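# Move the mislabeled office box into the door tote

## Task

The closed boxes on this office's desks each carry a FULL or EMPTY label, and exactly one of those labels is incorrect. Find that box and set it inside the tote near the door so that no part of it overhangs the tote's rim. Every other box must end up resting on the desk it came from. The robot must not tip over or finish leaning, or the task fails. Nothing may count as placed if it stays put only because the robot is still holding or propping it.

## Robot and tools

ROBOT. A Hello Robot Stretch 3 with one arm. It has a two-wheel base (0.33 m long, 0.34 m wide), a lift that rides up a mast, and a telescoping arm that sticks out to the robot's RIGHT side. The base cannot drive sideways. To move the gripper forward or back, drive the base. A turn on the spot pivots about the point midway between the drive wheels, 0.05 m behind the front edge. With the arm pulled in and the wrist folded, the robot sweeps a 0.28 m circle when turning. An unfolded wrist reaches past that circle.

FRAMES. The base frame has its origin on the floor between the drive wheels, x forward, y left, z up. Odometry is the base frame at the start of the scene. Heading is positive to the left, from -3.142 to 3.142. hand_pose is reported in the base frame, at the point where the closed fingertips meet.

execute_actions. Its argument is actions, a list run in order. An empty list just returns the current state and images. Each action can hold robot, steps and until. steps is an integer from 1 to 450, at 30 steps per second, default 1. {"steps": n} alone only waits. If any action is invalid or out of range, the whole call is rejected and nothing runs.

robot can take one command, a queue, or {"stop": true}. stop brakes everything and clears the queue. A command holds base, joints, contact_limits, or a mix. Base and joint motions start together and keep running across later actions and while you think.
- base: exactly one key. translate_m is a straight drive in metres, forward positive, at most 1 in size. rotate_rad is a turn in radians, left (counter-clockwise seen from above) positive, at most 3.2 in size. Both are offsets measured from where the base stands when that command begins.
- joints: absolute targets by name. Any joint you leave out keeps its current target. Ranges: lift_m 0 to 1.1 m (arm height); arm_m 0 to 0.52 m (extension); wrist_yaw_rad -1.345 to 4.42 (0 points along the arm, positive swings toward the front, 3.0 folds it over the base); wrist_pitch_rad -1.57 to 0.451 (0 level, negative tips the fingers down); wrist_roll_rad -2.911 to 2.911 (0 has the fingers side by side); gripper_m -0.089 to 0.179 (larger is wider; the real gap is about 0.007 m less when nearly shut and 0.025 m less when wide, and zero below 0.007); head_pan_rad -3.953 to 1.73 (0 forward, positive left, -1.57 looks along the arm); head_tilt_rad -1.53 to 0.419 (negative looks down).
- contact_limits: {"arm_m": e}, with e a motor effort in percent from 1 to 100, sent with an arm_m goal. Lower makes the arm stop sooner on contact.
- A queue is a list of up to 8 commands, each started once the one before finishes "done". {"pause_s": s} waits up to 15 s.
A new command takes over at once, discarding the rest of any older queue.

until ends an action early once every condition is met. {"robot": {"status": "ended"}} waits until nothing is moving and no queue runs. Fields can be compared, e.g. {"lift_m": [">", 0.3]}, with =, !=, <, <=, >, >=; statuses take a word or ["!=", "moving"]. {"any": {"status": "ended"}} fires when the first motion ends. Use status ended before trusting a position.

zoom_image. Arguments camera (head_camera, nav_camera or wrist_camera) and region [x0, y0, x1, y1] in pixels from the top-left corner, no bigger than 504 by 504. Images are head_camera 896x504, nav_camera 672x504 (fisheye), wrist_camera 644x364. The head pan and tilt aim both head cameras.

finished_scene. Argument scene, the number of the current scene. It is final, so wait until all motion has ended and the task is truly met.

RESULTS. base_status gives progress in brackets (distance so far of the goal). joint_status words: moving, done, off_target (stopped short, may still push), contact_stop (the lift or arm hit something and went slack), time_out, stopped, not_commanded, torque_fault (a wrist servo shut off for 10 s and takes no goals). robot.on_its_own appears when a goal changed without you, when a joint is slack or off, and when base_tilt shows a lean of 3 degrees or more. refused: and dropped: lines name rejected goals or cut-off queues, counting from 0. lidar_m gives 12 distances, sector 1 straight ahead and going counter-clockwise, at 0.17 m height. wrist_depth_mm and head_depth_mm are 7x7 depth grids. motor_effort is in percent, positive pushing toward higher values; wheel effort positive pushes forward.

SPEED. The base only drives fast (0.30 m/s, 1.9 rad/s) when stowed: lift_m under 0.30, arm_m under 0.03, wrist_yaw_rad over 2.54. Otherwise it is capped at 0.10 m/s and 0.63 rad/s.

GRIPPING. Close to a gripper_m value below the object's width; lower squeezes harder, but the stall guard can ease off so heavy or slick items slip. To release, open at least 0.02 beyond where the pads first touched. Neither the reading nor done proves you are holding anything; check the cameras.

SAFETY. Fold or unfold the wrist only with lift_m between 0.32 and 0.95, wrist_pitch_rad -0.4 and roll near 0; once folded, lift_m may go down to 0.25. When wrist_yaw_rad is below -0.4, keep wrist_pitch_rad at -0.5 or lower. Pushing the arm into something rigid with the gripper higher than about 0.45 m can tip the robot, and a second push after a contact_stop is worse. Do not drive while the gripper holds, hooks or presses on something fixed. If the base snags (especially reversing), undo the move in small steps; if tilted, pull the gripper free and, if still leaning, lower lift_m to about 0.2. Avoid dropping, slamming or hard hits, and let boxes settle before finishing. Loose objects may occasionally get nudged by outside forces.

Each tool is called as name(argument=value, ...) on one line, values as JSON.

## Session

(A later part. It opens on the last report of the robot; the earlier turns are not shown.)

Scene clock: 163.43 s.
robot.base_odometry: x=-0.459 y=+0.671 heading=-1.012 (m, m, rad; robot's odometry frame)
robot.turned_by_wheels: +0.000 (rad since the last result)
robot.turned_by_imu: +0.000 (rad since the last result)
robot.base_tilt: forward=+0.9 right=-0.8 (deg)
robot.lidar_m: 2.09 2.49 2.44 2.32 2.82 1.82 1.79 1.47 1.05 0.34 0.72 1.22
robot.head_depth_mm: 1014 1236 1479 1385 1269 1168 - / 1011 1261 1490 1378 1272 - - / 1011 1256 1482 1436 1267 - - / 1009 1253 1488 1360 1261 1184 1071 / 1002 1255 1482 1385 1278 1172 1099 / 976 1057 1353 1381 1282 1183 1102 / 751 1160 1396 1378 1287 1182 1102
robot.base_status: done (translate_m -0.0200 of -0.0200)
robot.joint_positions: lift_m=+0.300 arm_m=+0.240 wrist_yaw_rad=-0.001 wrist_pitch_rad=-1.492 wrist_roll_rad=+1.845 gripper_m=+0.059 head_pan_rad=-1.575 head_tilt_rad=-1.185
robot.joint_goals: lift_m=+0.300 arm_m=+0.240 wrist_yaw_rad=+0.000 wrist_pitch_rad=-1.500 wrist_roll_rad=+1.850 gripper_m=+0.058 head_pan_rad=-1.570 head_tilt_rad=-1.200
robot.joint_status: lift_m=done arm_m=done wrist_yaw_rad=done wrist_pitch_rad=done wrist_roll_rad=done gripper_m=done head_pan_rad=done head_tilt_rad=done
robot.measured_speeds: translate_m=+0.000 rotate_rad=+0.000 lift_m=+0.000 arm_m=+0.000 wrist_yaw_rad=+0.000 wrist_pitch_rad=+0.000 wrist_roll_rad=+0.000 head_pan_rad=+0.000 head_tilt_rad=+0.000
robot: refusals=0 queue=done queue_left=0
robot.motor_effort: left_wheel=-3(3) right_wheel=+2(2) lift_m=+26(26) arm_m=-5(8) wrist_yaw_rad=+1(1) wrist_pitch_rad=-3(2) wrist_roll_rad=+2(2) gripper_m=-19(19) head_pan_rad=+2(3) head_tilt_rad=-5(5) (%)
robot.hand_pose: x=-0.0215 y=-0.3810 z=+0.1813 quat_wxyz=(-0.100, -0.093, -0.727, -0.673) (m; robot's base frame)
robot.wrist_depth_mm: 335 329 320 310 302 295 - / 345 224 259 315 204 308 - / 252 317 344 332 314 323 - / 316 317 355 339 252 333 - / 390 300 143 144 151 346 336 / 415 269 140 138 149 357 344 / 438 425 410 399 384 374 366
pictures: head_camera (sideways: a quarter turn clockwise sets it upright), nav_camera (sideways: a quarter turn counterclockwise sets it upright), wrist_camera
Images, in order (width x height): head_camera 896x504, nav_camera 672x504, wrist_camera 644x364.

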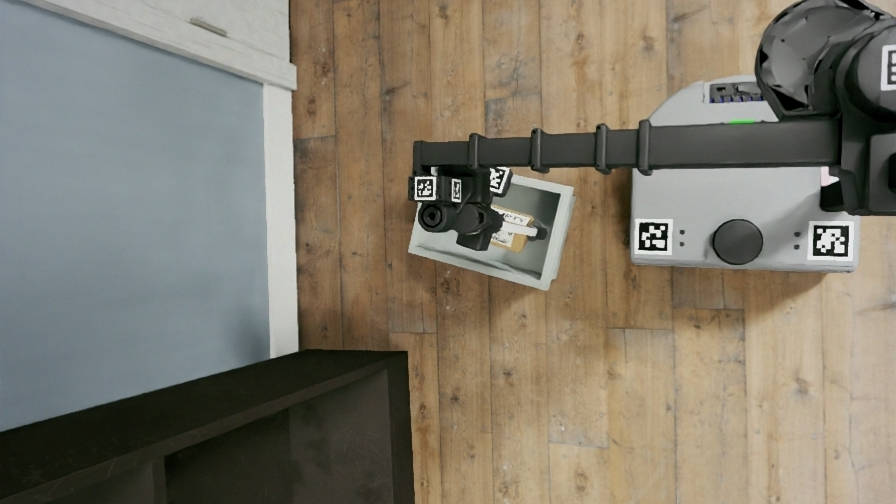

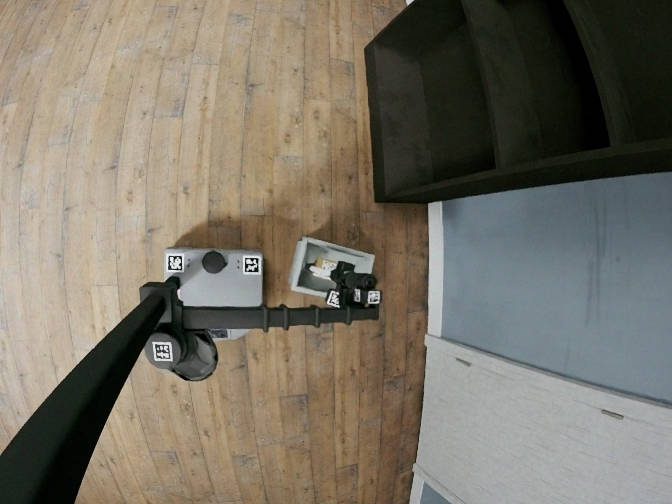

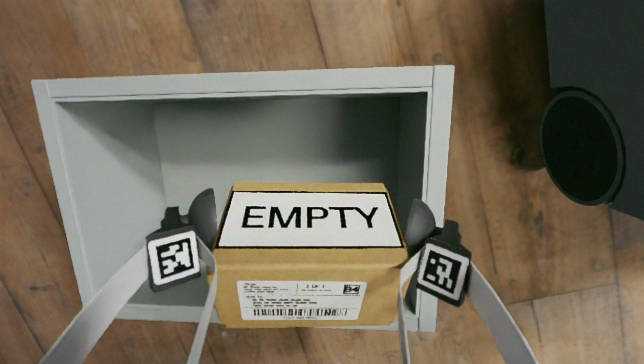

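execute_actions(actions=[{"robot":[{"base":{"translate_m":-0.015},"joints":{"arm_m":0.29}},{"joints":{"lift_m":0.19}},{"joints":{"gripper_m":0.12}},{"joints":{"lift_m":0.4}}],"steps":400,"until":{"robot":{"status":"ended"}}}])

Scene clock: 170.90 s.
robot.base_odometry: x=-0.467 y=+0.683 heading=-1.012 (m, m, rad; robot's odometry frame)
robot.turned_by_wheels: +0.000 (rad since the last result)
robot.turned_by_imu: -0.001 (rad since the last result)
robot.base_tilt: forward=+0.8 right=-0.8 (deg)
robot.lidar_m: 2.12 2.51 2.44 2.31 2.82 1.81 1.77 1.47 1.04 1.00 0.73 1.23
robot.head_depth_mm: 1013 1250 1490 1373 1268 1173 - / 1006 1270 1495 1374 1274 - - / 1014 1261 1501 1353 1269 - - / 1006 1259 1509 1368 1260 1189 1073 / 1003 1253 1502 1380 1281 1177 1095 / 975 1124 1344 1369 1278 1180 1097 / 755 1126 1398 1376 1276 1184 1103
robot.base_status: done (translate_m -0.0150 of -0.0150)
robot.joint_positions: lift_m=+0.400 arm_m=+0.290 wrist_yaw_rad=-0.001 wrist_pitch_rad=-1.493 wrist_roll_rad=+1.845 gripper_m=+0.120 head_pan_rad=-1.575 head_tilt_rad=-1.185
robot.joint_goals: lift_m=+0.400 arm_m=+0.290 wrist_yaw_rad=+0.000 wrist_pitch_rad=-1.500 wrist_roll_rad=+1.850 gripper_m=+0.120 head_pan_rad=-1.570 head_tilt_rad=-1.200
robot.joint_status: lift_m=done arm_m=done wrist_yaw_rad=done wrist_pitch_rad=done wrist_roll_rad=done gripper_m=done head_pan_rad=done head_tilt_rad=done
robot.measured_speeds: translate_m=+0.000 rotate_rad=+0.000 lift_m=+0.000 arm_m=+0.000 wrist_yaw_rad=+0.000 wrist_pitch_rad=+0.000 wrist_roll_rad=+0.000 head_pan_rad=+0.000 head_tilt_rad=+0.000
robot: refusals=0 queue=done queue_left=0
robot.motor_effort: left_wheel=-3(7) right_wheel=+1(4) lift_m=+28(30) arm_m=+1(5) wrist_yaw_rad=+1(1) wrist_pitch_rad=-3(2) wrist_roll_rad=+2(2) gripper_m=+0(80) head_pan_rad=+2(2) head_tilt_rad=-4(5) (%)
robot.hand_pose: x=-0.0215 y=-0.4303 z=+0.2812 quat_wxyz=(-0.101, -0.094, -0.727, -0.673) (m; robot's base frame)
robot.wrist_depth_mm: 437 424 413 401 397 386 - / 452 440 424 409 402 397 - / 473 457 437 426 420 414 - / 492 482 431 451 439 426 424 / 515 510 389 408 407 445 440 / 529 525 510 488 489 460 451 / 511 559 540 516 503 491 472
pictures: head_camera (sideways: a quarter turn clockwise sets it upright), nav_camera (sideways: a quarter turn counterclockwise sets it upright), wrist_camera
Images, in order (width x height): head_camera 896x504, nav_camera 672x504, wrist_camera 644x364.

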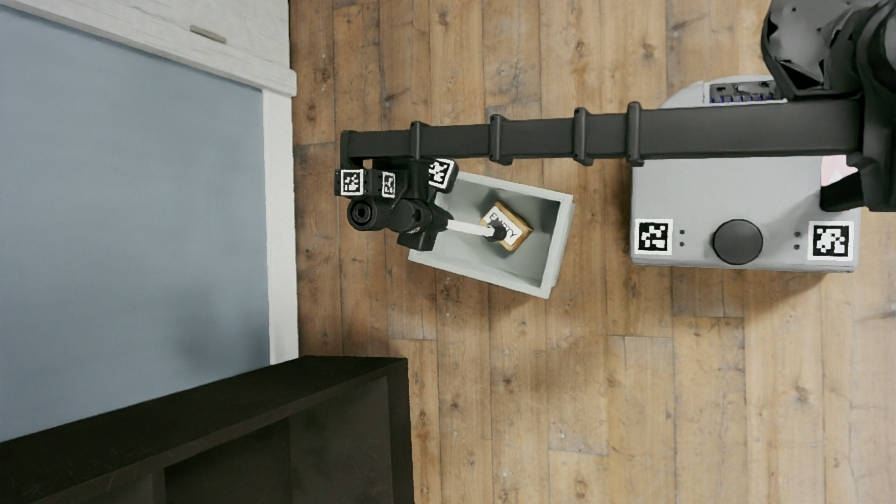

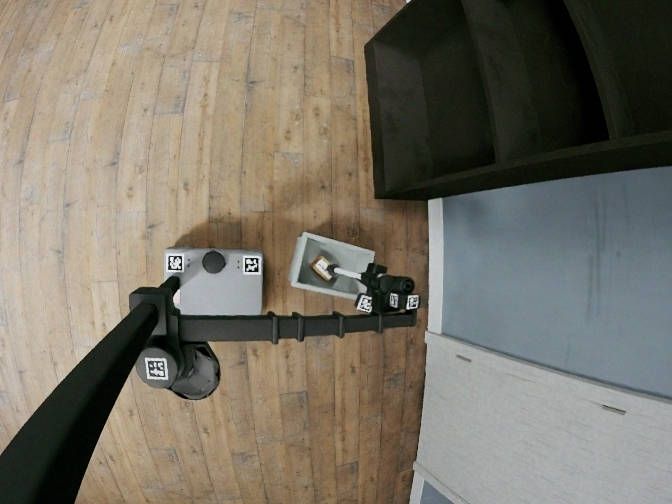

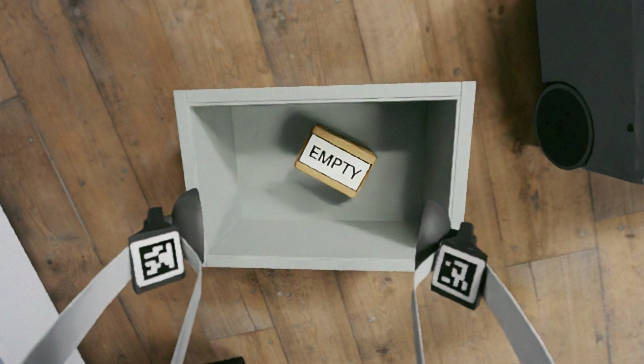

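finished_scene(scene=1)

The scene is finished: the task was done.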